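# Set the coat stand upright inside the yellow tape

## Task

Get the coat stand standing upright with every one of its four feet within the area bounded by the yellow tape, none resting on the tape itself; it must not topple or be left leaning, it must stay put without the robot supporting it, and the robot must release it and back away at the end.

## Robot and tools

The robot is a Hello Robot Stretch 4, which has one arm. It has an omni-wheel base, a lift that rides up a mast, an arm that telescopes straight forward, a wrist with yaw, pitch and roll joints, and a two-finger gripper. It stands about 1.6 m tall, and the base rim lies within 0.23 m of the base origin. Loose objects may sometimes be nudged by outside forces.

Frames. The base frame has its origin on the floor under the base centre, with x forward, y left and z up. hand_pose is reported in this frame. It is the point between the fingers, 0.015 m back from the tips, and the printed value may be a little off. The odometry frame is where the base frame was when the scene started. Heading is positive to the left and runs from -3.142 to 3.142.

execute_actions takes actions, a list holding either one action or none, and cameras, a list chosen from head_camera, head_left_camera, head_right_camera, wrist_camera and all. If cameras is omitted or null you get every camera; [] gives none. An empty actions list only reports the state and images. An action may contain base, joints or both, plus optional pace and contact_limits. Alternatively it can be {"end_of_arm": "enable_torque"} on its own, which re-enables wrist or gripper motors that have shut off. All motions in an action start together.

base holds exactly one relative move, measured from the last reported base position. translate_m is a straight drive in metres, -2 to 2, forward positive. strafe_m is a sideways move in metres, -2 to 2, left positive. rotate_rad is a turn in place in radians, -3.2 to 3.2, counter-clockwise (left) positive.

joints is a dict of absolute targets by joint name, not offsets. lift_m is 0 to 1.2 m. arm_m is 0 to 0.55 m of extension. wrist_yaw_rad is -1.134 to 4.276: 0 points forward, positive turns left, 3.14 is folded back, and above 3.4 the arm may block it. wrist_pitch_rad is -1.117 to 4.259: 0 is level and 1.57 points down. wrist_roll_rad is -1.117 to 4.259, with fingers level at 0 and positive turning clockwise when seen from behind. gripper_m is the finger gap, 0 to 0.08 m. Joint targets beyond range are clipped and the result notes this. Any other bad value or unknown key rejects the whole call, and nothing moves.

pace is "slow", "default", "fast" or "max". Base speeds are 0.1/0.3/0.4/0.6 m/s and turns 1/2/3/4 rad/s, capped further when the lift is above 0.2. contact_limits, for example {"arm_m": 0.15}, takes a value from 0 (lightest) to 0.75 that sets how hard the arm may push before it stops; the default is 0.5. A single action lasts at most 15 s. To unfold the wrist at the start, send lift_m 0.4 together with wrist_yaw_rad 0.

wait(seconds 0 to 10) commands nothing and then reports. zoom_image(camera, region [x0,y0,x1,y1] in pixels, at most 504x504) enlarges part of the latest full image. read_manual only returns licence texts. finished_scene(scene) ends the scene for good and reports whether it succeeded.

Results. base_status and joint_status can read done, off_target (stopped short and maybe still pushing), contact_stop_at_<key> (blocked; the part goes slack), limit_stop_at_<name> such as tilt (leaning over 6 degrees, so lift, arm and wheels go slack) or own_body (self-collision), time_out, or torque_fault (a wrist or gripper motor went limp until enable_torque). When a stop is reported, any later execute_actions, wait or finished_scene in the same reply are skipped. on_its_own lists things you did not command, and its "held at" is a target, not a position. lidar_m has 12 distances in 30-degree sectors, starting straight ahead and going counter-clockwise (4th left, 7th behind, 10th right). "-" means nothing seen, or something closer than 0.25 m. The lidar misses thin legs and clear objects. wrist_depth_mm is a 7x7 grid of depths in mm (100 to 2000). base_odometry relies on wheel turns only. If turned_by_wheels and turned_by_imu differ by more than about 0.1 rad, there was a slip or collision. base_tilt is in degrees, forward and right positive. motor_effort is in percent with the peak in brackets; wheel positive means turning right.

Gripping. Command a gap smaller than the object. off_target after closing means something is held. If gripper effort stays beyond about 50, the gripper faults and may drop the object.

Avoid these. Driving or turning while carrying more than 1 kg with arm_m above 0.2, especially at fast pace, risks tipping the robot. Strong pushes or pulls with the gripper high do too. Don't press the gripper against things with base or arm moves, which causes torque faults. Avoid drops, slams and hard hits. The stand must end upright, unsupported and inside the tape, with the gripper opened and the robot backed away.

Each tool is called after "Request:" by a JSON object that holds its "op" and its "data", one argument or row to a line.

## Session

Request:
{"op": "execute_actions", "data": {
  "actions": []
}}

Scene clock: 0.00 s.
base_odometry: x=+0.000 y=+0.000 heading=+0.000 (m, m, rad; odometry frame)
turned_by_wheels: +0.000 (rad since the last result)
turned_by_imu: +0.000 (rad since the last result)
base_tilt: forward=+0.1 right=-0.4 (deg)
lidar_m: 1.64 1.60 1.81 2.71 1.22 2.24 2.09 2.08 0.78 0.59 0.61 0.69
base_status: not commanded
joint_positions: lift_m=+0.263 arm_m=+0.001 wrist_yaw_rad=+3.071 wrist_pitch_rad=+0.012 wrist_roll_rad=+0.011 gripper_m=+0.040
joint_status: not commanded
motor_effort: lift_m=+21 arm_m=-1 wrist_yaw_rad=+0 wrist_pitch_rad=-11 wrist_roll_rad=+0 gripper_m=+0 wheel_0=+0 wheel_1=+0 wheel_2=+0 (%)
hand_pose: x=-0.0345 y=+0.1021 z=+0.4387 quat_wxyz=(+0.035, -0.006, +0.006, +0.999) (m; base frame)
wrist_depth_mm: - 138 - - - - - / - 138 - - - - - / 107 138 254 - - - - / 120 138 - - - - - / 1921 - - - - - - / 1921 1921 1661 1708 155 1618 1537 / 1281 1281 119 1229 124 - 1118
pictures: head_camera, head_left_camera, head_right_camera, wrist_camera
Images, in order (width x height): head_camera 420x560, head_left_camera 420x672, head_right_camera 420x672, wrist_camera 616x392.

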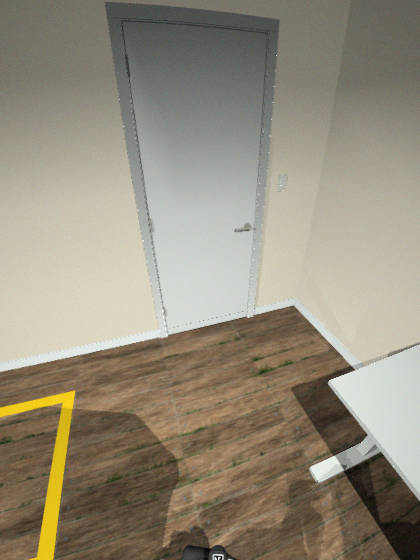

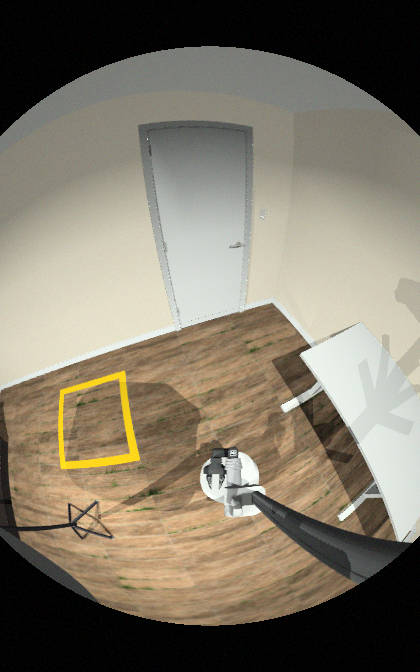

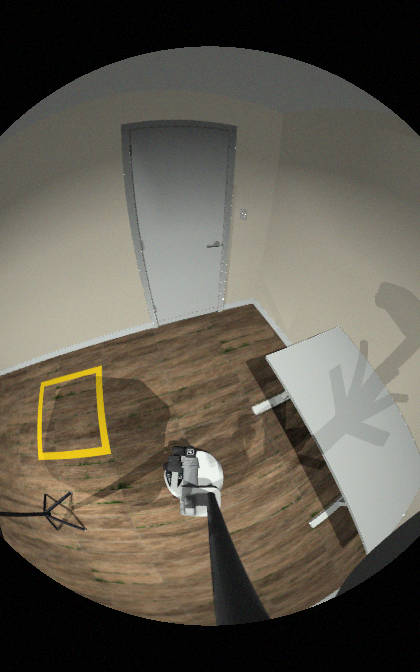

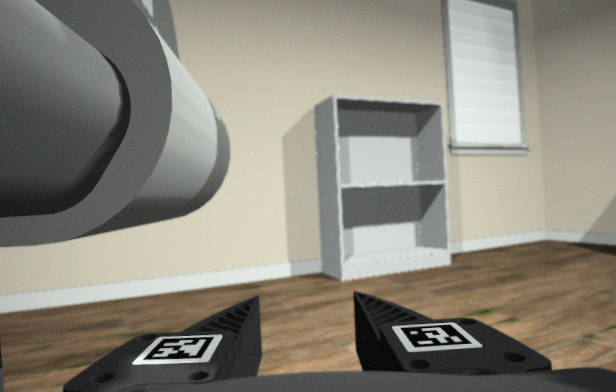

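Request:
{"op": "execute_actions", "data": {
  "actions": [
    {"base":{"rotate_rad":2.0},"joints":{"lift_m":0.6,"wrist_yaw_rad":0,"gripper_m":0.08}}
  ]
}}

Scene clock: 7.00 s.
base_odometry: x=+0.000 y=+0.000 heading=+2.000 (m, m, rad; odometry frame)
turned_by_wheels: +2.000 (rad since the last result)
turned_by_imu: +1.992 (rad since the last result)
base_tilt: forward=+0.2 right=-0.4 (deg)
lidar_m: 1.23 2.37 2.10 2.09 0.81 0.59 0.61 0.65 1.65 1.58 1.75 2.57
base_status: done
joint_positions: lift_m=+0.600 arm_m=+0.001 wrist_yaw_rad=+0.001 wrist_pitch_rad=+0.012 wrist_roll_rad=+0.011 gripper_m=+0.080
joint_status: all done
motor_effort: lift_m=+25(26) arm_m=-1(1) wrist_yaw_rad=-2(8) wrist_pitch_rad=-11(10) wrist_roll_rad=+0(0) gripper_m=+1(0) wheel_0=+0(8) wheel_1=+1(8) wheel_2=+1(7) (%)
hand_pose: x=+0.3842 y=-0.0873 z=+0.7754 quat_wxyz=(+1.000, +0.005, +0.006, +0.000) (m; base frame)
wrist_depth_mm: - - - - - - - / - - - - - - - / - - - - - - - / - - - - - - - / - - - - - - - / - - - - - - - / - 103 1138 - 1921 - -
pictures: head_camera, head_left_camera, head_right_camera, wrist_camera
Images, in order (width x height): head_camera 420x560, head_left_camera 420x672, head_right_camera 420x672, wrist_camera 616x392.

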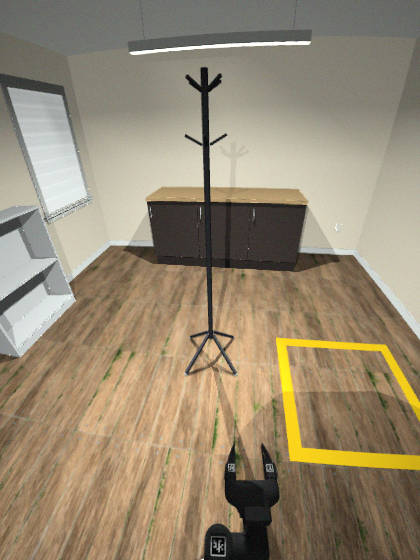

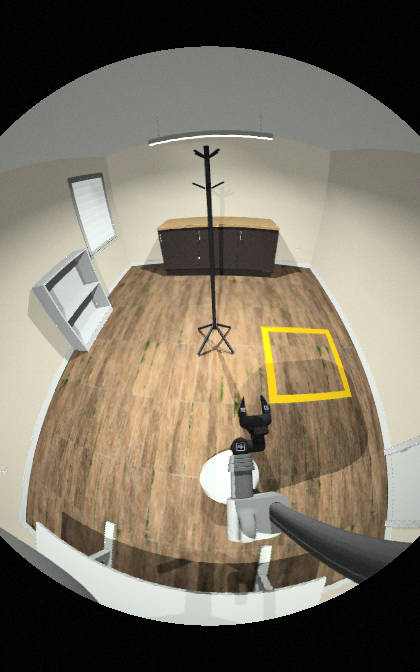

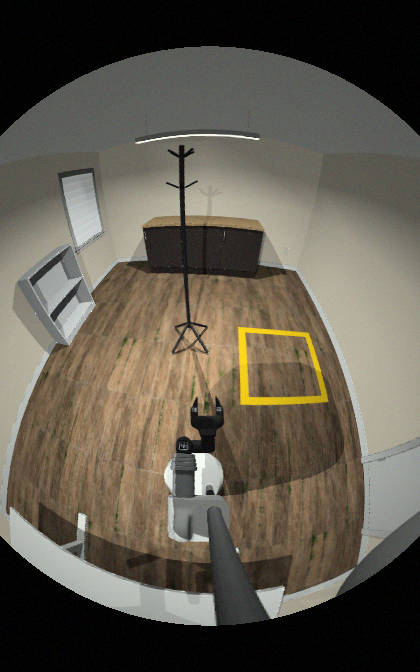

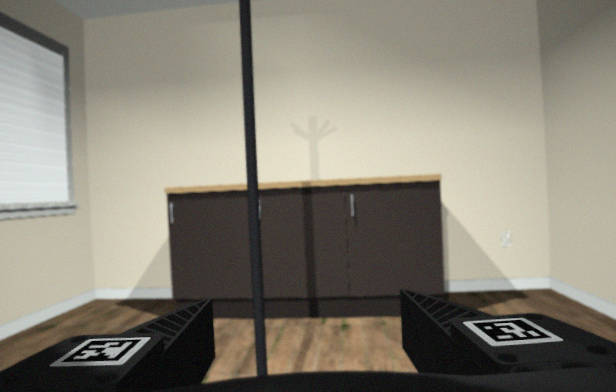

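Request:
{"op": "execute_actions", "data": {
  "actions": [
    {"base":{"translate_m":0.65},"joints":{"arm_m":0.1},"pace":"fast"}
  ],
  "cameras": []
}}

Request:
{"op": "execute_actions", "data": {
  "actions": [
    {"base":{"strafe_m":0.09},"pace":"fast"}
  ],
  "cameras": ["head_camera","wrist_camera"]
}}

Scene clock: 13.83 s.
base_odometry: x=-0.271 y=+0.591 heading=+2.000 (m, m, rad; odometry frame)
turned_by_wheels: +0.000 (rad since the last result)
turned_by_imu: +0.002 (rad since the last result)
base_tilt: forward=+0.2 right=-0.5 (deg)
lidar_m: 0.61 0.60 1.81 2.03 2.18 1.30 1.24 1.35 1.74 1.68 1.83 2.04
base_status: done
joint_positions: lift_m=+0.600 arm_m=+0.099 wrist_yaw_rad=+0.000 wrist_pitch_rad=+0.012 wrist_roll_rad=+0.011 gripper_m=+0.080
joint_status: all done
motor_effort: lift_m=+24(24) arm_m=+6(7) wrist_yaw_rad=-1(2) wrist_pitch_rad=-10(10) wrist_roll_rad=+0(0) gripper_m=+1(1) wheel_0=+1(9) wheel_1=+0(5) wheel_2=+1(13) (%)
hand_pose: x=+0.4825 y=-0.0874 z=+0.7755 quat_wxyz=(+1.000, +0.005, +0.006, +0.000) (m; base frame)
wrist_depth_mm: - - - - - - - / - - - - - - - / - - - - - - - / - 1863 1863 1808 1756 1708 - / - 1863 1863 1808 1756 1756 - / - 1921 1863 1808 1808 1708 - / - 103 1863 1921 1863 - -
pictures: none
No camera images: the call's "cameras" was empty. Leave "cameras" out to get every camera's image.

Scene clock: 15.10 s.
base_odometry: x=-0.353 y=+0.553 heading=+2.001 (m, m, rad; odometry frame)
turned_by_wheels: +0.000 (rad since the last result)
turned_by_imu: +0.001 (rad since the last result)
base_tilt: forward=+0.2 right=-0.4 (deg)
lidar_m: 0.59 2.24 1.73 1.93 2.10 1.30 1.24 1.37 1.80 1.78 1.87 2.09
base_status: done
joint_positions: lift_m=+0.600 arm_m=+0.099 wrist_yaw_rad=+0.000 wrist_pitch_rad=+0.012 wrist_roll_rad=+0.011 gripper_m=+0.080
joint_status: not commanded
motor_effort: lift_m=+24(24) arm_m=+6(6) wrist_yaw_rad=+0(1) wrist_pitch_rad=-11(11) wrist_roll_rad=+0(0) gripper_m=+1(1) wheel_0=+2(9) wheel_1=+0(12) wheel_2=+0(1) (%)
hand_pose: x=+0.4825 y=-0.0874 z=+0.7755 quat_wxyz=(+1.000, +0.005, +0.006, +0.000) (m; base frame)
wrist_depth_mm: - - - - - - - / - - - - - - - / - - - - - - - / - - 1808 1808 1756 1708 - / - 1921 1863 1808 1756 1708 - / - - 370 1808 1808 1756 - / - 103 370 1863 1808 - -
pictures: head_camera, wrist_camera
Images, in order (width x height): head_camera 420x560, wrist_camera 616x392.

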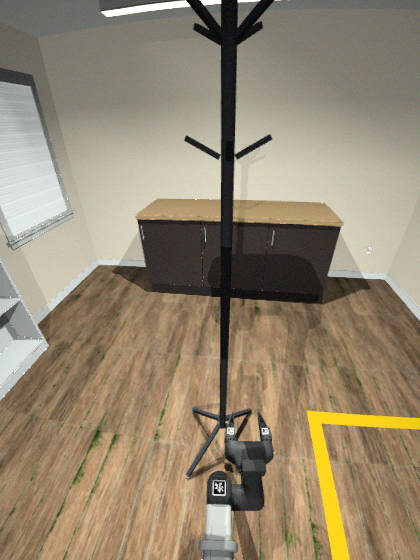

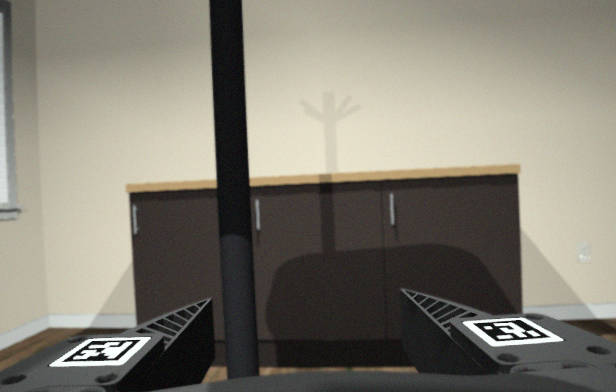

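Request:
{"op": "execute_actions", "data": {
  "actions": [
    {"base":{"strafe_m":0.065},"joints":{"arm_m":0.2},"pace":"fast"}
  ],
  "cameras": ["wrist_camera"]
}}

Request:
{"op": "execute_actions", "data": {
  "actions": [
    {"base":{"translate_m":0.15}}
  ],
  "cameras": ["head_camera","wrist_camera"]
}}

Scene clock: 19.00 s.
base_odometry: x=-0.412 y=+0.526 heading=+2.000 (m, m, rad; odometry frame)
turned_by_wheels: +0.000 (rad since the last result)
turned_by_imu: +0.001 (rad since the last result)
base_tilt: forward=+0.2 right=-0.4 (deg)
lidar_m: 0.59 2.21 1.67 1.88 2.00 1.29 1.26 1.35 1.86 1.84 1.98 0.63
base_status: done
joint_positions: lift_m=+0.600 arm_m=+0.199 wrist_yaw_rad=+0.000 wrist_pitch_rad=+0.012 wrist_roll_rad=+0.011 gripper_m=+0.080
joint_status: all done
motor_effort: lift_m=+23(24) arm_m=+6(9) wrist_yaw_rad=-1(1) wrist_pitch_rad=-10(11) wrist_roll_rad=-1(1) gripper_m=+1(1) wheel_0=+0(11) wheel_1=-2(12) wheel_2=+1(1) (%)
hand_pose: x=+0.5825 y=-0.0874 z=+0.7755 quat_wxyz=(+1.000, +0.005, +0.006, +0.000) (m; base frame)
wrist_depth_mm: - - - 273 - - - / - - - 276 - - - / - - - - - - - / - - 1756 1661 1661 1618 - / - - 1756 278 1708 1661 - / - - 1756 274 1708 1618 - / - 103 1808 278 1708 - -
pictures: wrist_camera
Images, in order (width x height): wrist_camera 616x392.

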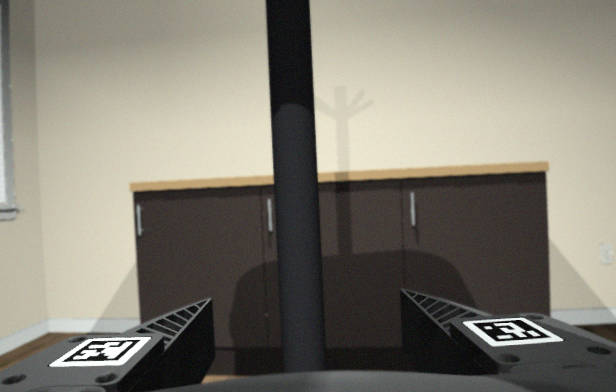

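Scene clock: 20.83 s.
base_odometry: x=-0.474 y=+0.663 heading=+2.001 (m, m, rad; odometry frame)
turned_by_wheels: +0.000 (rad since the last result)
turned_by_imu: +0.001 (rad since the last result)
base_tilt: forward=+0.2 right=-0.5 (deg)
lidar_m: 0.45 2.04 1.61 1.83 2.01 1.43 1.41 1.51 1.89 1.84 1.99 0.47
base_status: done
joint_positions: lift_m=+0.600 arm_m=+0.199 wrist_yaw_rad=+0.000 wrist_pitch_rad=+0.012 wrist_roll_rad=+0.011 gripper_m=+0.080
joint_status: not commanded
motor_effort: lift_m=+24(24) arm_m=+6(6) wrist_yaw_rad=-1(2) wrist_pitch_rad=-10(10) wrist_roll_rad=+1(0) gripper_m=+1(1) wheel_0=+1(8) wheel_1=+2(5) wheel_2=+0(8) (%)
hand_pose: x=+0.5825 y=-0.0874 z=+0.7755 quat_wxyz=(+1.000, +0.005, +0.006, +0.000) (m; base frame)
wrist_depth_mm: - - - 119 - - - / - - - 118 - - - / - - - 118 - - - / - 1661 1576 118 1499 1464 1464 / - 1661 1618 117 1499 1499 1464 / - 1618 154 117 1576 1464 1464 / - 103 134 117 1537 - -
pictures: head_camera, wrist_camera
Images, in order (width x height): head_camera 420x560, wrist_camera 616x392.

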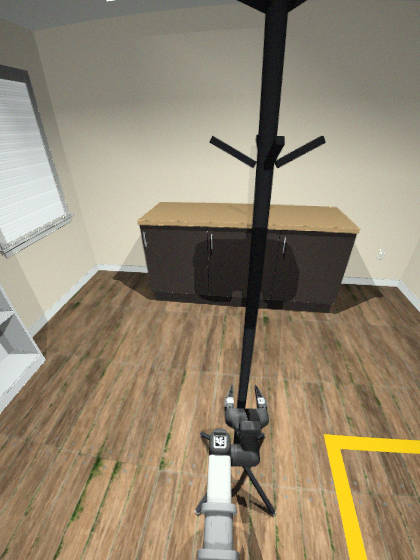

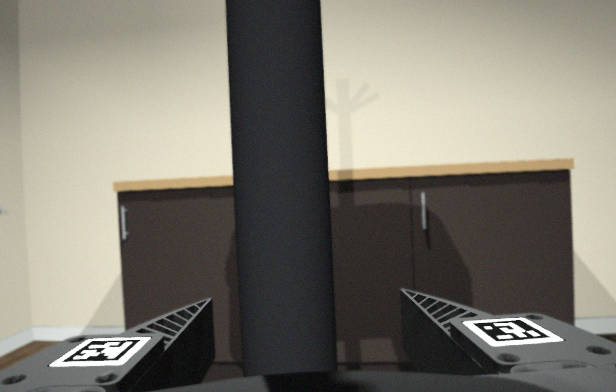

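Request:
{"op": "execute_actions", "data": {
  "actions": [
    {"joints":{"gripper_m":0.0}}
  ],
  "cameras": []
}}

Request:
{"op": "execute_actions", "data": {
  "actions": [
    {"joints":{"lift_m":0.64},"pace":"slow"}
  ],
  "cameras": ["head_camera","wrist_camera"]
}}

Scene clock: 27.20 s.
base_odometry: x=-0.474 y=+0.663 heading=+2.001 (m, m, rad; odometry frame)
turned_by_wheels: +0.001 (rad since the last result)
turned_by_imu: +0.001 (rad since the last result)
base_tilt: forward=+0.2 right=-0.4 (deg)
lidar_m: 0.45 2.07 1.61 1.86 2.00 1.44 1.40 1.51 1.89 1.84 2.02 0.46
base_status: not commanded
joint_positions: lift_m=+0.600 arm_m=+0.199 wrist_yaw_rad=+0.005 wrist_pitch_rad=+0.011 wrist_roll_rad=+0.012 gripper_m=+0.030
joint_status: gripper_m off_target (ended at +0.030, target +0.000)
on_its_own: gripper_m is held at +0.023, not at your +0.000, by its contact guard: the fingers met something; wrist_yaw_rad is at rest, and its effort (-16) is outside its rest range (-13 to +13)
motor_effort: lift_m=+23(24) arm_m=+6(6) wrist_yaw_rad=-16(18) wrist_pitch_rad=-6(11) wrist_roll_rad=-5(12) gripper_m=-48(89) wheel_0=+6(6) wheel_1=+3(3) wheel_2=+1(1) (%)
hand_pose: x=+0.5829 y=-0.0863 z=+0.7757 quat_wxyz=(+1.000, +0.006, +0.005, +0.002) (m; base frame)
wrist_depth_mm: - - - 116 - - - / - - - 116 - - - / - - - 116 - - 1983 / - - 1618 116 1499 1464 1464 / - 1661 1576 116 1537 1464 1464 / - 1708 1618 116 1537 1464 1464 / - - 102 117 - - 1499
pictures: none
No camera images: the call's "cameras" was empty. Leave "cameras" out to get every camera's image.

Scene clock: 28.47 s.
base_odometry: x=-0.474 y=+0.663 heading=+2.001 (m, m, rad; odometry frame)
turned_by_wheels: -0.001 (rad since the last result)
turned_by_imu: -0.001 (rad since the last result)
base_tilt: forward=+0.2 right=-0.4 (deg)
lidar_m: 0.41 2.07 1.59 1.83 2.01 1.42 1.39 1.54 1.87 1.85 1.99 0.42
base_status: not commanded
joint_positions: lift_m=+0.639 arm_m=+0.199 wrist_yaw_rad=+0.000 wrist_pitch_rad=+0.036 wrist_roll_rad=+0.011 gripper_m=+0.030
joint_status: all done
on_its_own: gripper_m is held at +0.023, not at your +0.000, by its contact guard: the fingers met something; wrist_pitch_rad is at rest, and its effort (-79) is outside its rest range (-23 to +23)
motor_effort: lift_m=+35(36) arm_m=+5(6) wrist_yaw_rad=-1(17) wrist_pitch_rad=-79(80) wrist_roll_rad=+0(4) gripper_m=-47(49) wheel_0=+1(6) wheel_1=+2(3) wheel_2=+0(1) (%)
hand_pose: x=+0.5825 y=-0.0874 z=+0.8095 quat_wxyz=(+1.000, +0.005, +0.018, +0.000) (m; base frame)
wrist_depth_mm: - - - 114 - - - / - - - 115 - - - / - - - 115 - - - / - 1661 1618 115 1499 1499 1756 / - 1661 1618 115 1499 1464 - / - 1661 1618 116 1499 1499 1708 / 1983 1921 102 117 - - 1576
pictures: head_camera, wrist_camera
Images, in order (width x height): head_camera 420x560, wrist_camera 616x392.

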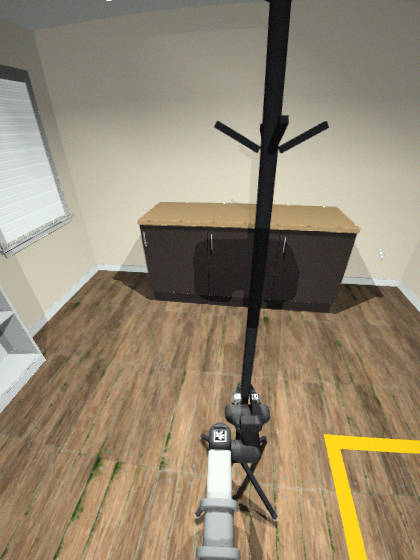

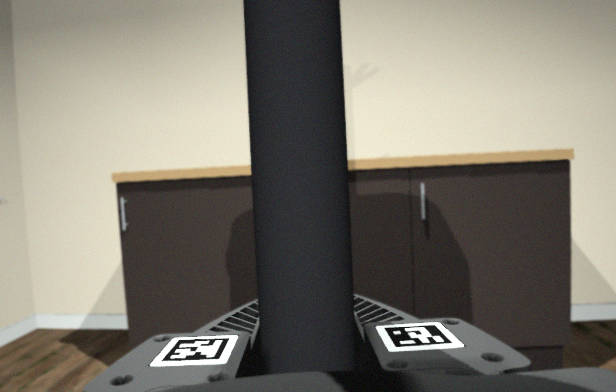

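Lifted, though heavy.

Request:
{"op": "execute_actions", "data": {
  "actions": [
    {"base":{"strafe_m":-1.0},"joints":{"arm_m":0.12}}
  ],
  "cameras": []
}}

Request:
{"op": "execute_actions", "data": {
  "actions": [
    {"base":{"translate_m":-0.27}}
  ],
  "cameras": ["head_camera","head_left_camera"]
}}

Scene clock: 42.50 s.
base_odometry: x=+0.435 y=+1.080 heading=+2.001 (m, m, rad; odometry frame)
turned_by_wheels: +0.000 (rad since the last result)
turned_by_imu: +0.003 (rad since the last result)
base_tilt: forward=+0.3 right=-0.4 (deg)
lidar_m: 0.31 1.94 2.58 2.60 1.98 1.56 1.83 1.14 0.88 0.85 0.93 0.39
base_status: done
joint_positions: lift_m=+0.639 arm_m=+0.121 wrist_yaw_rad=+0.000 wrist_pitch_rad=+0.035 wrist_roll_rad=+0.011 gripper_m=+0.030
joint_status: all done
on_its_own: gripper_m is held at +0.023, not at your +0.000, by its contact guard: the fingers met something; wrist_pitch_rad is at rest, and its effort (-77) is outside its rest range (-23 to +23)
motor_effort: lift_m=+35(35) arm_m=-6(7) wrist_yaw_rad=-1(9) wrist_pitch_rad=-77(77) wrist_roll_rad=+0(0) gripper_m=-48(48) wheel_0=+1(10) wheel_1=+0(9) wheel_2=-1(1) (%)
hand_pose: x=+0.5045 y=-0.0874 z=+0.8096 quat_wxyz=(+1.000, +0.005, +0.017, +0.000) (m; base frame)
wrist_depth_mm: - - - 114 - - 1430 / - - - 114 - - 1397 / - - - 115 - - 1397 / 1661 1618 1537 115 - - 1464 / 1661 1661 1576 115 - - 1464 / 1661 1661 1618 116 - - 1464 / 1756 1661 102 117 - - 1499
pictures: none
No camera images: the call's "cameras" was empty. Leave "cameras" out to get every camera's image.

Scene clock: 44.87 s.
base_odometry: x=+0.547 y=+0.834 heading=+2.001 (m, m, rad; odometry frame)
turned_by_wheels: +0.000 (rad since the last result)
turned_by_imu: +0.000 (rad since the last result)
base_tilt: forward=+0.3 right=-0.4 (deg)
lidar_m: 0.33 2.25 2.63 2.89 1.64 1.29 1.99 1.08 0.84 0.82 0.91 0.41
base_status: done
joint_positions: lift_m=+0.639 arm_m=+0.121 wrist_yaw_rad=+0.000 wrist_pitch_rad=+0.035 wrist_roll_rad=+0.011 gripper_m=+0.030
joint_status: not commanded
on_its_own: gripper_m is held at +0.023, not at your +0.000, by its contact guard: the fingers met something; wrist_pitch_rad is at rest, and its effort (-76) is outside its rest range (-23 to +23)
motor_effort: lift_m=+35(35) arm_m=-6(6) wrist_yaw_rad=+0(2) wrist_pitch_rad=-76(77) wrist_roll_rad=+0(0) gripper_m=-47(48) wheel_0=-1(6) wheel_1=+0(6) wheel_2=-2(10) (%)
hand_pose: x=+0.5045 y=-0.0874 z=+0.8097 quat_wxyz=(+1.000, +0.005, +0.017, +0.000) (m; base frame)
wrist_depth_mm: - - - 111 - - 1366 / - - - 112 - - 1366 / - - - 113 - - 1366 / 1983 1921 1863 114 - - 1430 / - 1921 1863 114 - - 1397 / 1983 1983 1921 116 - - 1430 / 1983 - 102 117 - - 1464
pictures: head_camera, head_left_camera
Images, in order (width x height): head_camera 420x560, head_left_camera 420x672.

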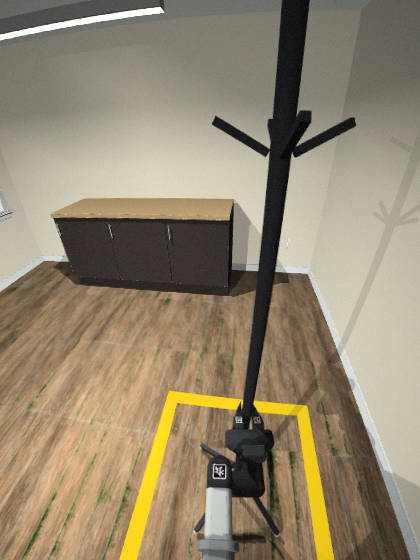

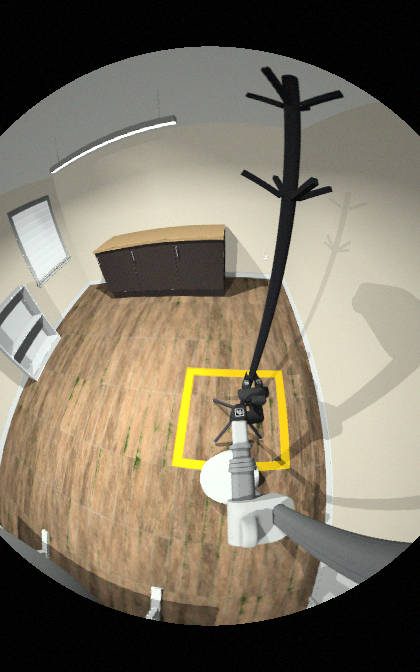

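Request:
{"op": "execute_actions", "data": {
  "actions": [
    {"joints":{"lift_m":0.602},"pace":"slow"}
  ],
  "cameras": []
}}

Request:
{"op": "execute_actions", "data": {
  "actions": [
    {"joints":{"gripper_m":0.08}}
  ],
  "cameras": []
}}

Request:
{"op": "execute_actions", "data": {
  "actions": [
    {"base":{"translate_m":-0.4},"joints":{"arm_m":0},"pace":"fast"}
  ],
  "cameras": ["head_camera"]
}}

Request:
{"op": "finished_scene", "data": {
  "scene": 1
}}

Scene clock: 50.60 s.
base_odometry: x=+0.547 y=+0.834 heading=+2.001 (m, m, rad; odometry frame)
turned_by_wheels: +0.000 (rad since the last result)
turned_by_imu: +0.001 (rad since the last result)
base_tilt: forward=+0.2 right=-0.5 (deg)
lidar_m: 0.38 2.25 2.63 2.87 1.64 1.30 1.98 1.07 0.85 0.81 0.89 0.42
base_status: not commanded
joint_positions: lift_m=+0.602 arm_m=+0.120 wrist_yaw_rad=+0.002 wrist_pitch_rad=+0.016 wrist_roll_rad=+0.011 gripper_m=+0.030
joint_status: all done
on_its_own: gripper_m is held at +0.023, not at your +0.000, by its contact guard: the fingers met something
motor_effort: lift_m=+19(35) arm_m=-3(6) wrist_yaw_rad=-5(6) wrist_pitch_rad=-22(75) wrist_roll_rad=+0(0) gripper_m=-47(48) wheel_0=+1(3) wheel_1=+1(1) wheel_2=+1(2) (%)
hand_pose: x=+0.5041 y=-0.0870 z=+0.7769 quat_wxyz=(+1.000, +0.005, +0.008, +0.001) (m; base frame)
wrist_depth_mm: - - - 115 - - 1366 / - - - 115 - - 1397 / - - - 115 - - 1397 / 1983 1921 1863 115 - - 1430 / 1983 1921 1863 116 - - 1464 / - 1921 1863 116 - - 1464 / 1983 - 102 117 - - 1499
pictures: none
No camera images: the call's "cameras" was empty. Leave "cameras" out to get every camera's image.

Scene clock: 51.77 s.
base_odometry: x=+0.547 y=+0.834 heading=+2.001 (m, m, rad; odometry frame)
turned_by_wheels: +0.000 (rad since the last result)
turned_by_imu: +0.000 (rad since the last result)
base_tilt: forward=+0.2 right=-0.4 (deg)
lidar_m: 0.36 2.25 2.64 2.90 1.64 1.27 1.99 1.07 0.84 0.83 0.91 0.43
base_status: not commanded
joint_positions: lift_m=+0.602 arm_m=+0.120 wrist_yaw_rad=+0.000 wrist_pitch_rad=+0.012 wrist_roll_rad=+0.010 gripper_m=+0.080
joint_status: all done
motor_effort: lift_m=+19(19) arm_m=-3(2) wrist_yaw_rad=-1(6) wrist_pitch_rad=-11(23) wrist_roll_rad=+2(2) gripper_m=+1(48) wheel_0=+1(1) wheel_1=+1(1) wheel_2=+0(0) (%)
hand_pose: x=+0.5040 y=-0.0873 z=+0.7777 quat_wxyz=(+1.000, +0.005, +0.006, +0.000) (m; base frame)
wrist_depth_mm: - - - 115 - - 1366 / - - - 116 - - 1366 / - - - 116 - - 1397 / 1983 1983 1863 116 - - 1397 / 1983 1983 1863 116 - - 1430 / 1983 1983 1863 116 - 1921 1397 / - 103 1808 116 1863 - -
pictures: none
No camera images: the call's "cameras" was empty. Leave "cameras" out to get every camera's image.

Scene clock: 54.13 s.
base_odometry: x=+0.714 y=+0.470 heading=+2.001 (m, m, rad; odometry frame)
turned_by_wheels: +0.000 (rad since the last result)
turned_by_imu: +0.000 (rad since the last result)
base_tilt: forward=+0.2 right=-0.4 (deg)
lidar_m: 0.77 2.65 2.77 2.92 1.13 0.91 1.60 1.07 0.81 0.77 0.84 1.27
base_status: done
joint_positions: lift_m=+0.602 arm_m=+0.002 wrist_yaw_rad=+0.000 wrist_pitch_rad=+0.012 wrist_roll_rad=+0.010 gripper_m=+0.080
joint_status: all done
motor_effort: lift_m=+19(19) arm_m=-6(8) wrist_yaw_rad=+0(2) wrist_pitch_rad=-10(11) wrist_roll_rad=+1(2) gripper_m=+1(1) wheel_0=+1(7) wheel_1=+1(6) wheel_2=+0(11) (%)
hand_pose: x=+0.3851 y=-0.0874 z=+0.7778 quat_wxyz=(+1.000, +0.005, +0.006, +0.000) (m; base frame)
wrist_depth_mm: - - - - - - 1281 / - - - - - - 1308 / - - - - - - 1308 / - - - - - - 1308 / - - - - - - 1336 / - - - - - 1808 1308 / - 103 1863 1921 1921 - -
pictures: head_camera
Images, in order (width x height): head_camera 420x560.

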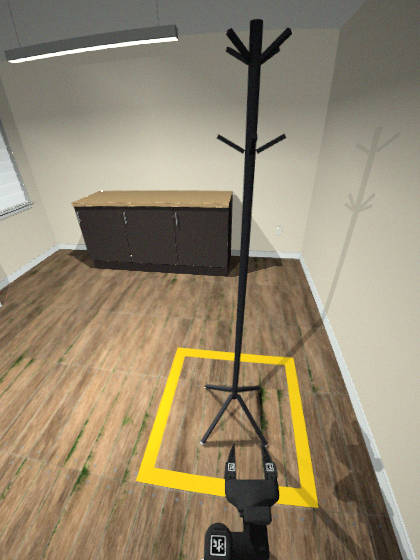

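The scene is finished: the task was done.


## Next scene

The same job, from a new start.

Request:
{"op": "execute_actions", "data": {
  "actions": []
}}

Scene clock: 0.00 s.
base_odometry: x=+0.000 y=+0.000 heading=+0.000 (m, m, rad; odometry frame)
turned_by_wheels: +0.000 (rad since the last result)
turned_by_imu: +0.000 (rad since the last result)
base_tilt: forward=+0.2 right=-0.4 (deg)
lidar_m: 1.65 1.63 2.31 1.30 1.25 1.54 1.49 0.61 0.64 0.83 2.19 2.29
base_status: not commanded
joint_positions: lift_m=+0.216 arm_m=+0.001 wrist_yaw_rad=+3.067 wrist_pitch_rad=+0.012 wrist_roll_rad=+0.011 gripper_m=+0.040
joint_status: not commanded
motor_effort: lift_m=+21 arm_m=-1 wrist_yaw_rad=+0 wrist_pitch_rad=-10 wrist_roll_rad=+1 gripper_m=-1 wheel_0=+0 wheel_1=+0 wheel_2=+0 (%)
hand_pose: x=-0.0341 y=+0.1030 z=+0.3917 quat_wxyz=(+0.037, -0.006, +0.006, +0.999) (m; base frame)
wrist_depth_mm: - 140 1708 1983 1921 1537 1336 / - 139 1661 1983 1983 1576 1308 / 106 139 250 1983 1921 1576 1308 / 119 139 1661 1921 1921 1618 1336 / 1281 1430 1661 1921 1921 1576 1336 / 1281 1430 1537 1618 1537 1464 1308 / 1078 1138 119 1138 124 - 1042
pictures: head_camera, head_left_camera, head_right_camera, wrist_camera
Images, in order (width x height): head_camera 420x560, head_left_camera 420x672, head_right_camera 420x672, wrist_camera 616x392.

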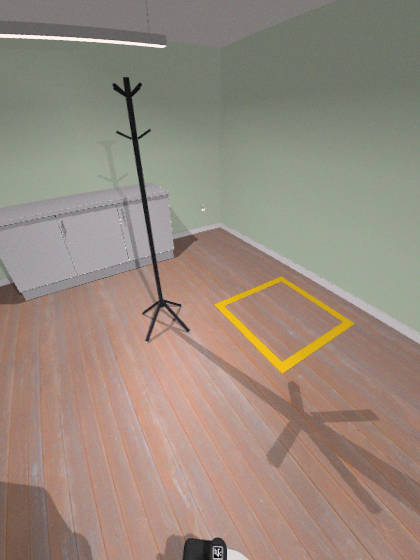

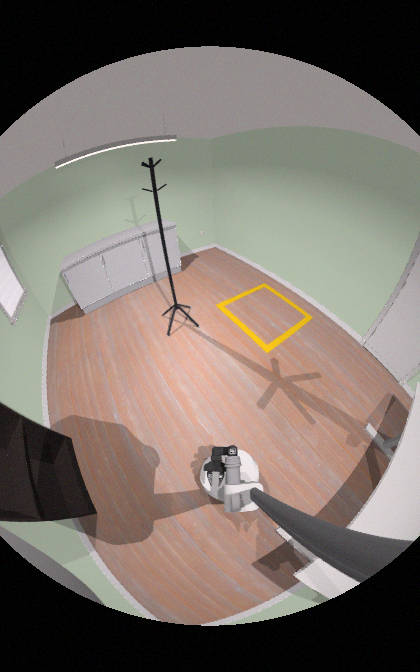

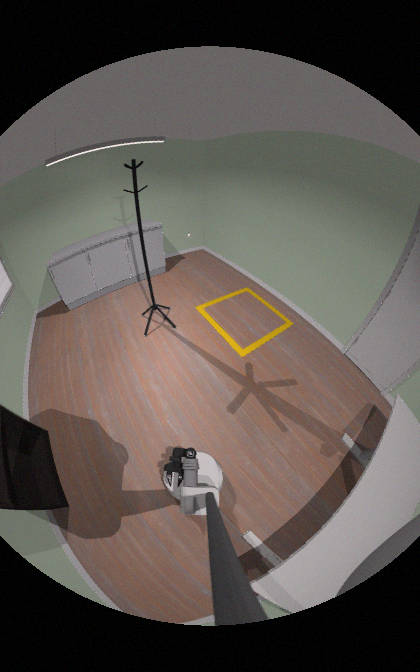

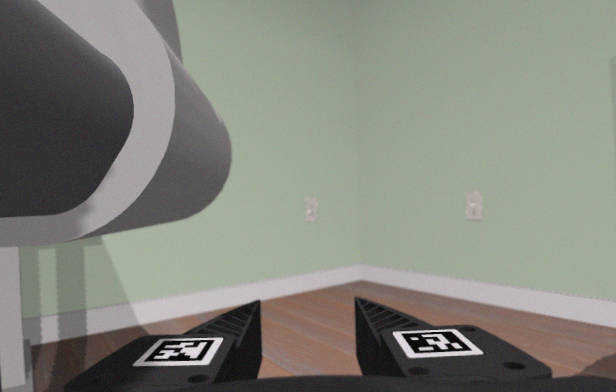

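Request:
{"op": "execute_actions", "data": {
  "actions": [
    {"base":{"translate_m":1.0},"joints":{"lift_m":0.6,"wrist_yaw_rad":0,"gripper_m":0.08},"pace":"max"}
  ],
  "cameras": []
}}

Request:
{"op": "execute_actions", "data": {
  "actions": [
    {"base":{"strafe_m":0.58},"pace":"max"}
  ],
  "cameras": ["head_camera","wrist_camera"]
}}

Scene clock: 6.80 s.
base_odometry: x=+1.000 y=+0.000 heading=+0.000 (m, m, rad; odometry frame)
turned_by_wheels: +0.000 (rad since the last result)
turned_by_imu: +0.003 (rad since the last result)
base_tilt: forward=+0.2 right=-0.4 (deg)
lidar_m: 2.27 0.69 0.76 2.21 1.78 1.82 1.59 1.41 1.50 1.78 1.66 1.71
base_status: done
joint_positions: lift_m=+0.600 arm_m=+0.001 wrist_yaw_rad=+0.000 wrist_pitch_rad=+0.012 wrist_roll_rad=+0.011 gripper_m=+0.080
joint_status: all done
motor_effort: lift_m=+22(25) arm_m=-1(1) wrist_yaw_rad=-1(9) wrist_pitch_rad=-11(11) wrist_roll_rad=-1(0) gripper_m=+1(2) wheel_0=-1(8) wheel_1=-1(9) wheel_2=+1(14) (%)
hand_pose: x=+0.3841 y=-0.0873 z=+0.7755 quat_wxyz=(+1.000, +0.005, +0.006, +0.000) (m; base frame)
wrist_depth_mm: 1983 - - - - 1576 1366 / - - - - - 1618 1336 / - - - - - 1618 1336 / 1499 1661 - - - 1618 1366 / 1430 1576 - - - 1618 1336 / 1464 1576 - - - 1537 1336 / - 105 1863 - 1756 - -
pictures: none
No camera images: the call's "cameras" was empty. Leave "cameras" out to get every camera's image.

Scene clock: 9.33 s.
base_odometry: x=+1.000 y=+0.580 heading=+0.000 (m, m, rad; odometry frame)
turned_by_wheels: +0.000 (rad since the last result)
turned_by_imu: +0.002 (rad since the last result)
base_tilt: forward=+0.2 right=-0.5 (deg)
lidar_m: 0.51 1.55 1.61 1.69 1.32 1.30 2.19 1.77 1.85 2.31 2.14 0.61
base_status: done
joint_positions: lift_m=+0.600 arm_m=+0.001 wrist_yaw_rad=+0.000 wrist_pitch_rad=+0.012 wrist_roll_rad=+0.011 gripper_m=+0.080
joint_status: not commanded
motor_effort: lift_m=+22(22) arm_m=-1(1) wrist_yaw_rad=-1(1) wrist_pitch_rad=-10(11) wrist_roll_rad=+0(0) gripper_m=+1(1) wheel_0=+0(12) wheel_1=-2(12) wheel_2=+1(2) (%)
hand_pose: x=+0.3841 y=-0.0874 z=+0.7755 quat_wxyz=(+1.000, +0.005, +0.006, +0.000) (m; base frame)
wrist_depth_mm: 1708 1921 - - - - 1808 / 1756 1921 - - - - 1756 / 1756 1921 - - - - 1756 / 1205 1366 1499 1576 - - 1863 / 1182 1336 1464 1618 - - 1756 / 1182 1281 1464 1618 - - 1756 / - 105 1464 1661 1808 - -
pictures: head_camera, wrist_camera
Images, in order (width x height): head_camera 420x560, wrist_camera 616x392.

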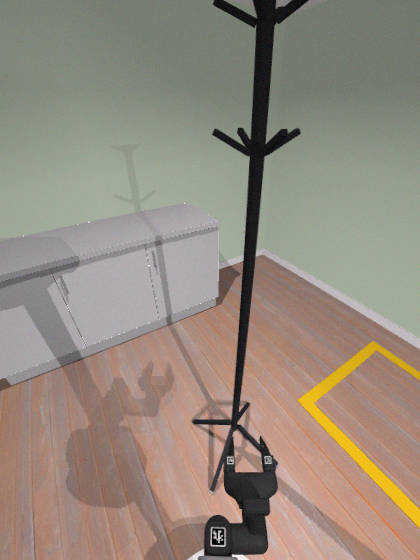

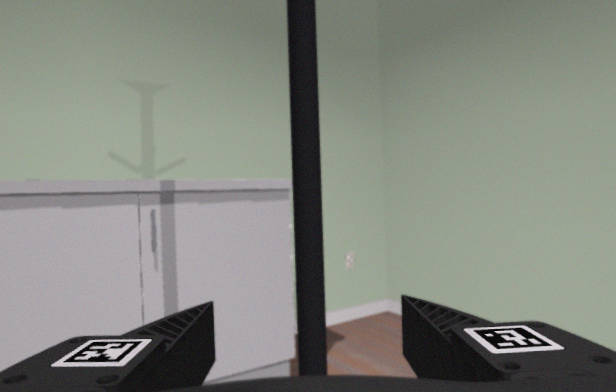

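Request:
{"op": "execute_actions", "data": {
  "actions": [
    {"base":{"translate_m":0.1},"joints":{"arm_m":0.19}}
  ],
  "cameras": ["wrist_camera"]
}}

Scene clock: 13.03 s.
base_odometry: x=+1.100 y=+0.580 heading=+0.000 (m, m, rad; odometry frame)
turned_by_wheels: +0.000 (rad since the last result)
turned_by_imu: +0.001 (rad since the last result)
base_tilt: forward=+0.1 right=-0.4 (deg)
lidar_m: 0.42 1.47 1.52 1.75 1.41 1.38 2.26 1.85 1.94 2.22 2.09 0.53
base_status: done
joint_positions: lift_m=+0.600 arm_m=+0.189 wrist_yaw_rad=+0.000 wrist_pitch_rad=+0.012 wrist_roll_rad=+0.011 gripper_m=+0.080
joint_status: all done
motor_effort: lift_m=+22(22) arm_m=+7(7) wrist_yaw_rad=-1(0) wrist_pitch_rad=-11(11) wrist_roll_rad=+0(0) gripper_m=+1(1) wheel_0=+0(6) wheel_1=-1(6) wheel_2=+1(9) (%)
hand_pose: x=+0.5724 y=-0.0874 z=+0.7755 quat_wxyz=(+1.000, +0.005, +0.006, +0.000) (m; base frame)
wrist_depth_mm: 1499 1708 1921 131 - 1983 1618 / 1499 1661 1863 131 - 1983 1661 / 1537 1708 1863 131 - 1983 1618 / 991 1118 1205 131 - 1983 1618 / 991 1098 1229 130 - 1983 1661 / 976 1078 1229 129 - 1921 1618 / - 105 1229 130 1808 - -
pictures: wrist_camera
Images, in order (width x height): wrist_camera 616x392.

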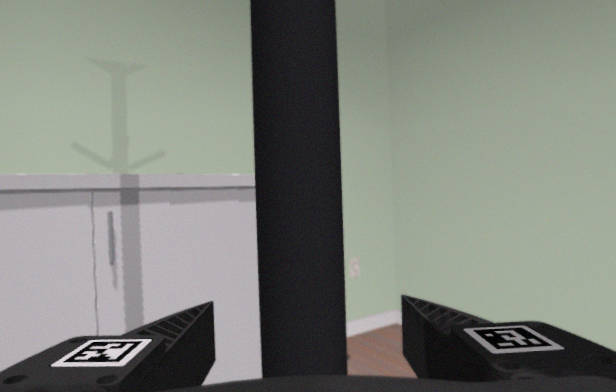

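Request:
{"op": "execute_actions", "data": {
  "actions": [
    {"joints":{"arm_m":0.21}}
  ],
  "cameras": []
}}

Request:
{"op": "execute_actions", "data": {
  "actions": [
    {"joints":{"gripper_m":0.0}}
  ],
  "cameras": []
}}

Request:
{"op": "execute_actions", "data": {
  "actions": [
    {"joints":{"lift_m":0.64},"pace":"slow"}
  ],
  "cameras": []
}}

Request:
{"op": "execute_actions", "data": {
  "actions": [
    {"base":{"strafe_m":-1.1},"joints":{"arm_m":0.19}}
  ],
  "cameras": ["head_camera","head_left_camera"]
}}

Scene clock: 17.47 s.
base_odometry: x=+1.100 y=+0.580 heading=+0.000 (m, m, rad; odometry frame)
turned_by_wheels: +0.000 (rad since the last result)
turned_by_imu: +0.001 (rad since the last result)
base_tilt: forward=+0.2 right=-0.5 (deg)
lidar_m: 0.39 1.46 1.50 1.75 1.39 1.38 2.27 1.86 1.93 2.25 2.09 0.51
base_status: not commanded
joint_positions: lift_m=+0.600 arm_m=+0.209 wrist_yaw_rad=+0.000 wrist_pitch_rad=+0.012 wrist_roll_rad=+0.011 gripper_m=+0.080
joint_status: all done
motor_effort: lift_m=+22(22) arm_m=+7(6) wrist_yaw_rad=-1(0) wrist_pitch_rad=-11(11) wrist_roll_rad=+0(0) gripper_m=+1(1) wheel_0=+0(0) wheel_1=-1(1) wheel_2=+1(1) (%)
hand_pose: x=+0.5924 y=-0.0874 z=+0.7755 quat_wxyz=(+1.000, +0.005, +0.006, +0.000) (m; base frame)
wrist_depth_mm: 1499 1708 1863 110 - 1983 1618 / 1537 1661 1808 110 - 1921 1618 / 1499 1708 1863 110 - 1983 1618 / 976 1078 1182 110 - 1983 1618 / 976 1078 1182 110 - 1983 1618 / 976 1060 1160 110 - 1863 1618 / - 104 150 109 1756 - -
pictures: none
No camera images: the call's "cameras" was empty. Leave "cameras" out to get every camera's image.

Scene clock: 18.63 s.
base_odometry: x=+1.100 y=+0.580 heading=+0.000 (m, m, rad; odometry frame)
turned_by_wheels: +0.000 (rad since the last result)
turned_by_imu: +0.000 (rad since the last result)
base_tilt: forward=+0.2 right=-0.5 (deg)
lidar_m: 0.41 1.45 1.52 1.77 1.42 1.37 2.23 1.85 1.96 2.24 2.10 0.54
base_status: not commanded
joint_positions: lift_m=+0.600 arm_m=+0.209 wrist_yaw_rad=+0.003 wrist_pitch_rad=+0.012 wrist_roll_rad=+0.012 gripper_m=+0.030
joint_status: gripper_m off_target (ended at +0.030, target +0.000)
on_its_own: gripper_m is held at +0.025, not at your +0.000, by its contact guard: the fingers met something
motor_effort: lift_m=+22(21) arm_m=+7(7) wrist_yaw_rad=-8(10) wrist_pitch_rad=-9(10) wrist_roll_rad=-3(8) gripper_m=-42(61) wheel_0=+1(2) wheel_1=+0(1) wheel_2=+1(1) (%)
hand_pose: x=+0.5926 y=-0.0869 z=+0.7756 quat_wxyz=(+1.000, +0.006, +0.006, +0.001) (m; base frame)
wrist_depth_mm: 1537 1661 1863 110 - 1921 1618 / 1537 1708 1808 110 - 1983 1618 / 1499 1661 1863 109 - - 1661 / 991 1098 1205 109 - 1983 1618 / 976 1078 1182 109 - 1983 1618 / 976 1078 1182 110 - - 1618 / 960 1025 104 110 - - 1661
pictures: none
No camera images: the call's "cameras" was empty. Leave "cameras" out to get every camera's image.

Scene clock: 19.87 s.
base_odometry: x=+1.100 y=+0.580 heading=+0.000 (m, m, rad; odometry frame)
turned_by_wheels: +0.000 (rad since the last result)
turned_by_imu: +0.000 (rad since the last result)
base_tilt: forward=+0.3 right=-0.5 (deg)
lidar_m: 0.37 1.47 1.51 1.75 1.39 1.37 2.29 1.86 1.94 2.23 2.08 0.48
base_status: not commanded
joint_positions: lift_m=+0.639 arm_m=+0.209 wrist_yaw_rad=+0.000 wrist_pitch_rad=+0.036 wrist_roll_rad=+0.011 gripper_m=+0.030
joint_status: all done
on_its_own: gripper_m is held at +0.025, not at your +0.000, by its contact guard: the fingers met something; wrist_pitch_rad is at rest, and its effort (-80) is outside its rest range (-23 to +23)
motor_effort: lift_m=+34(39) arm_m=+6(7) wrist_yaw_rad=-1(11) wrist_pitch_rad=-80(87) wrist_roll_rad=-1(4) gripper_m=-41(42) wheel_0=+1(2) wheel_1=+0(0) wheel_2=+1(1) (%)
hand_pose: x=+0.5924 y=-0.0874 z=+0.8094 quat_wxyz=(+1.000, +0.005, +0.018, +0.000) (m; base frame)
wrist_depth_mm: 1499 1661 1863 108 - 1921 1576 / 1464 1661 1863 108 - 1921 1618 / 1499 1661 1863 108 - 1921 1618 / 976 1078 1205 108 - 1983 1661 / 976 1078 1205 108 - 1983 1618 / 976 1060 1182 109 - 1983 1661 / 991 1042 105 110 - - 1618
pictures: none
No camera images: the call's "cameras" was empty. Leave "cameras" out to get every camera's image.

Scene clock: 24.97 s.
base_odometry: x=+1.100 y=-0.520 heading=+0.000 (m, m, rad; odometry frame)
turned_by_wheels: +0.000 (rad since the last result)
turned_by_imu: +0.002 (rad since the last result)
base_tilt: forward=+0.2 right=-0.3 (deg)
lidar_m: 0.38 2.05 2.12 2.73 2.26 2.36 1.32 1.25 1.30 1.27 1.17 0.52
base_status: done
joint_positions: lift_m=+0.639 arm_m=+0.191 wrist_yaw_rad=+0.000 wrist_pitch_rad=+0.036 wrist_roll_rad=+0.011 gripper_m=+0.030
joint_status: all done
on_its_own: gripper_m is held at +0.025, not at your +0.000, by its contact guard: the fingers met something; wrist_pitch_rad is at rest, and its effort (-79) is outside its rest range (-23 to +23)
motor_effort: lift_m=+34(34) arm_m=-6(9) wrist_yaw_rad=-1(9) wrist_pitch_rad=-79(80) wrist_roll_rad=-1(1) gripper_m=-41(41) wheel_0=-2(9) wheel_1=+0(10) wheel_2=+0(1) (%)
hand_pose: x=+0.5746 y=-0.0874 z=+0.8095 quat_wxyz=(+1.000, +0.005, +0.018, +0.000) (m; base frame)
wrist_depth_mm: - - - 107 1182 931 798 / - - - 107 1205 946 798 / - - - 108 1205 946 798 / - - - 108 1205 960 809 / - - - 108 1229 960 820 / - - - 109 1138 976 809 / 1921 1983 105 109 - - 820
pictures: head_camera, head_left_camera
Images, in order (width x height): head_camera 420x560, head_left_camera 420x672.

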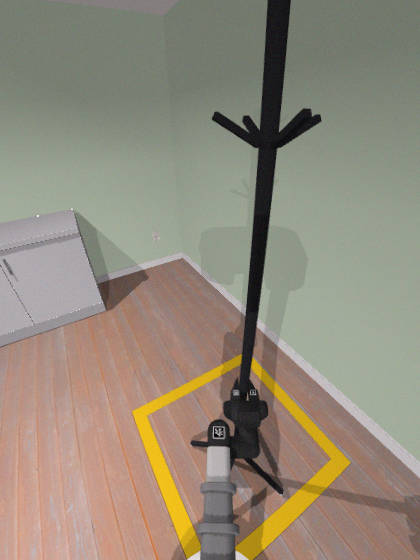

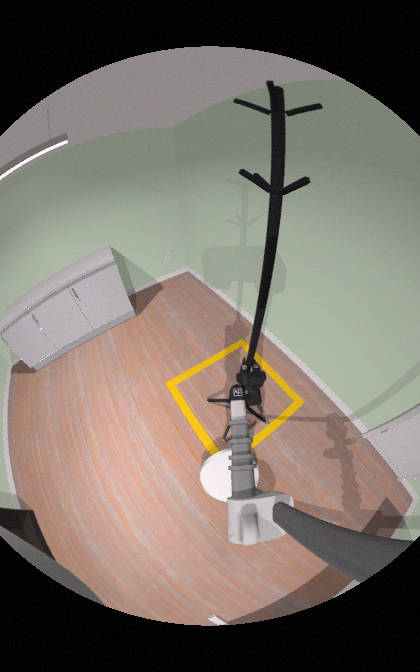

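Request:
{"op": "execute_actions", "data": {
  "actions": [
    {"base":{"translate_m":0.15}}
  ],
  "cameras": ["head_camera"]
}}

Request:
{"op": "execute_actions", "data": {
  "actions": [
    {"joints":{"lift_m":0.602},"pace":"slow"}
  ],
  "cameras": []
}}

Request:
{"op": "execute_actions", "data": {
  "actions": [
    {"joints":{"gripper_m":0.08}}
  ],
  "cameras": []
}}

Request:
{"op": "execute_actions", "data": {
  "actions": [
    {"base":{"translate_m":-0.4},"joints":{"arm_m":0},"pace":"fast"}
  ],
  "cameras": ["head_camera"]
}}

Scene clock: 32.37 s.
base_odometry: x=+1.250 y=-0.520 heading=+0.000 (m, m, rad; odometry frame)
turned_by_wheels: +0.000 (rad since the last result)
turned_by_imu: +0.001 (rad since the last result)
base_tilt: forward=+0.3 right=-0.4 (deg)
lidar_m: 0.36 1.94 2.03 2.68 2.35 2.44 1.49 1.37 1.63 1.17 1.09 0.51
base_status: done
joint_positions: lift_m=+0.639 arm_m=+0.191 wrist_yaw_rad=+0.000 wrist_pitch_rad=+0.035 wrist_roll_rad=+0.011 gripper_m=+0.030
joint_status: not commanded
on_its_own: gripper_m is held at +0.025, not at your +0.000, by its contact guard: the fingers met something; wrist_pitch_rad is at rest, and its effort (-77) is outside its rest range (-23 to +23)
motor_effort: lift_m=+34(34) arm_m=-6(6) wrist_yaw_rad=-1(4) wrist_pitch_rad=-77(79) wrist_roll_rad=-1(1) gripper_m=-41(41) wheel_0=+1(7) wheel_1=+0(6) wheel_2=+1(9) (%)
hand_pose: x=+0.5746 y=-0.0873 z=+0.8096 quat_wxyz=(+1.000, +0.005, +0.018, +0.000) (m; base frame)
wrist_depth_mm: 1863 - - 106 1078 854 715 / 1921 - - 106 1078 854 723 / 1921 - - 107 1098 866 732 / 1921 - - 107 1098 878 741 / 1921 - - 108 1118 878 732 / 1921 - - 108 1042 878 741 / 1863 - 105 109 - - 750
pictures: head_camera
Images, in order (width x height): head_camera 420x560.

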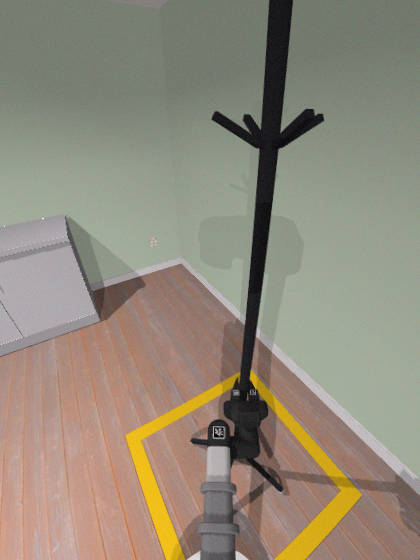

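Scene clock: 33.90 s.
base_odometry: x=+1.250 y=-0.520 heading=+0.000 (m, m, rad; odometry frame)
turned_by_wheels: +0.000 (rad since the last result)
turned_by_imu: +0.000 (rad since the last result)
base_tilt: forward=+0.2 right=-0.4 (deg)
lidar_m: 0.39 1.94 1.98 2.67 2.36 2.43 1.47 1.37 1.63 1.16 1.06 0.51
base_status: not commanded
joint_positions: lift_m=+0.602 arm_m=+0.191 wrist_yaw_rad=-0.002 wrist_pitch_rad=+0.015 wrist_roll_rad=+0.011 gripper_m=+0.030
joint_status: all done
on_its_own: gripper_m is held at +0.025, not at your +0.000, by its contact guard: the fingers met something
motor_effort: lift_m=+18(32) arm_m=-4(6) wrist_yaw_rad=+6(6) wrist_pitch_rad=-20(77) wrist_roll_rad=-1(2) gripper_m=-41(41) wheel_0=-2(2) wheel_1=+0(1) wheel_2=-1(1) (%)
hand_pose: x=+0.5741 y=-0.0879 z=+0.7771 quat_wxyz=(+1.000, +0.005, +0.008, -0.001) (m; base frame)
wrist_depth_mm: 1921 - - 109 1078 854 723 / 1983 - - 109 1078 866 723 / 1921 - - 109 1098 854 723 / 1983 - - 109 1098 866 732 / 1921 - - 109 1098 878 732 / 1863 - - 109 1042 878 741 / 1863 - 104 110 - - 732
pictures: none
No camera images: the call's "cameras" was empty. Leave "cameras" out to get every camera's image.

Scene clock: 35.07 s.
base_odometry: x=+1.250 y=-0.520 heading=+0.000 (m, m, rad; odometry frame)
turned_by_wheels: +0.000 (rad since the last result)
turned_by_imu: +0.000 (rad since the last result)
base_tilt: forward=+0.2 right=-0.4 (deg)
lidar_m: 0.39 1.93 2.01 2.71 2.36 2.42 1.47 1.38 1.62 1.16 1.08 0.51
base_status: not commanded
joint_positions: lift_m=+0.602 arm_m=+0.191 wrist_yaw_rad=+0.000 wrist_pitch_rad=+0.012 wrist_roll_rad=+0.011 gripper_m=+0.080
joint_status: all done
motor_effort: lift_m=+18(19) arm_m=-4(4) wrist_yaw_rad=+0(5) wrist_pitch_rad=-12(21) wrist_roll_rad=+0(0) gripper_m=+1(42) wheel_0=-2(2) wheel_1=-1(0) wheel_2=-2(1) (%)
hand_pose: x=+0.5742 y=-0.0875 z=+0.7777 quat_wxyz=(+1.000, +0.005, +0.006, +0.000) (m; base frame)
wrist_depth_mm: 1921 - - 109 1078 854 723 / 1921 - - 109 1078 854 723 / 1921 - - 109 1098 866 732 / 1921 - - 109 1060 878 732 / 1921 - - 109 1078 878 732 / 1863 - - 109 1042 809 741 / - 105 1808 109 621 - -
pictures: none
No camera images: the call's "cameras" was empty. Leave "cameras" out to get every camera's image.

Scene clock: 37.43 s.
base_odometry: x=+0.850 y=-0.520 heading=+0.000 (m, m, rad; odometry frame)
turned_by_wheels: +0.000 (rad since the last result)
turned_by_imu: +0.000 (rad since the last result)
base_tilt: forward=+0.2 right=-0.4 (deg)
lidar_m: 0.79 2.25 2.35 2.59 2.14 2.51 1.12 1.05 1.07 1.37 1.29 1.36
base_status: done
joint_positions: lift_m=+0.602 arm_m=+0.002 wrist_yaw_rad=+0.000 wrist_pitch_rad=+0.012 wrist_roll_rad=+0.011 gripper_m=+0.080
joint_status: all done
motor_effort: lift_m=+18(18) arm_m=-6(6) wrist_yaw_rad=+0(1) wrist_pitch_rad=-10(11) wrist_roll_rad=+0(0) gripper_m=+1(1) wheel_0=+2(9) wheel_1=+1(8) wheel_2=-1(12) (%)
hand_pose: x=+0.3851 y=-0.0875 z=+0.7778 quat_wxyz=(+1.000, +0.005, +0.006, +0.000) (m; base frame)
wrist_depth_mm: - - - 1983 1537 1229 1008 / - - - - 1537 1205 1025 / - - - - 1576 1229 1008 / - - - 1983 1537 1229 1025 / 1808 - - 1921 1576 1229 1025 / 1808 - - 1921 1576 1160 1042 / - 105 1808 1863 1576 - -
pictures: head_camera
Images, in order (width x height): head_camera 420x560.

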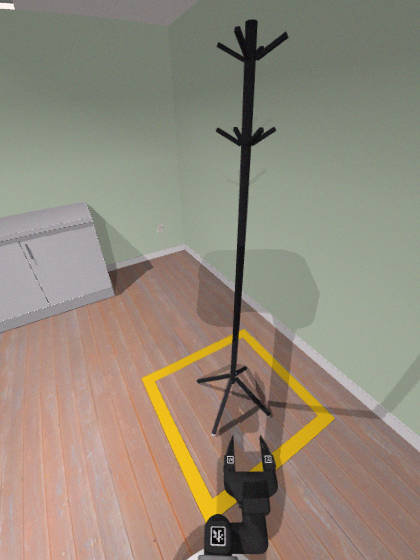

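Request:
{"op": "finished_scene", "data": {
  "scene": 2
}}

The scene is finished: the task was done.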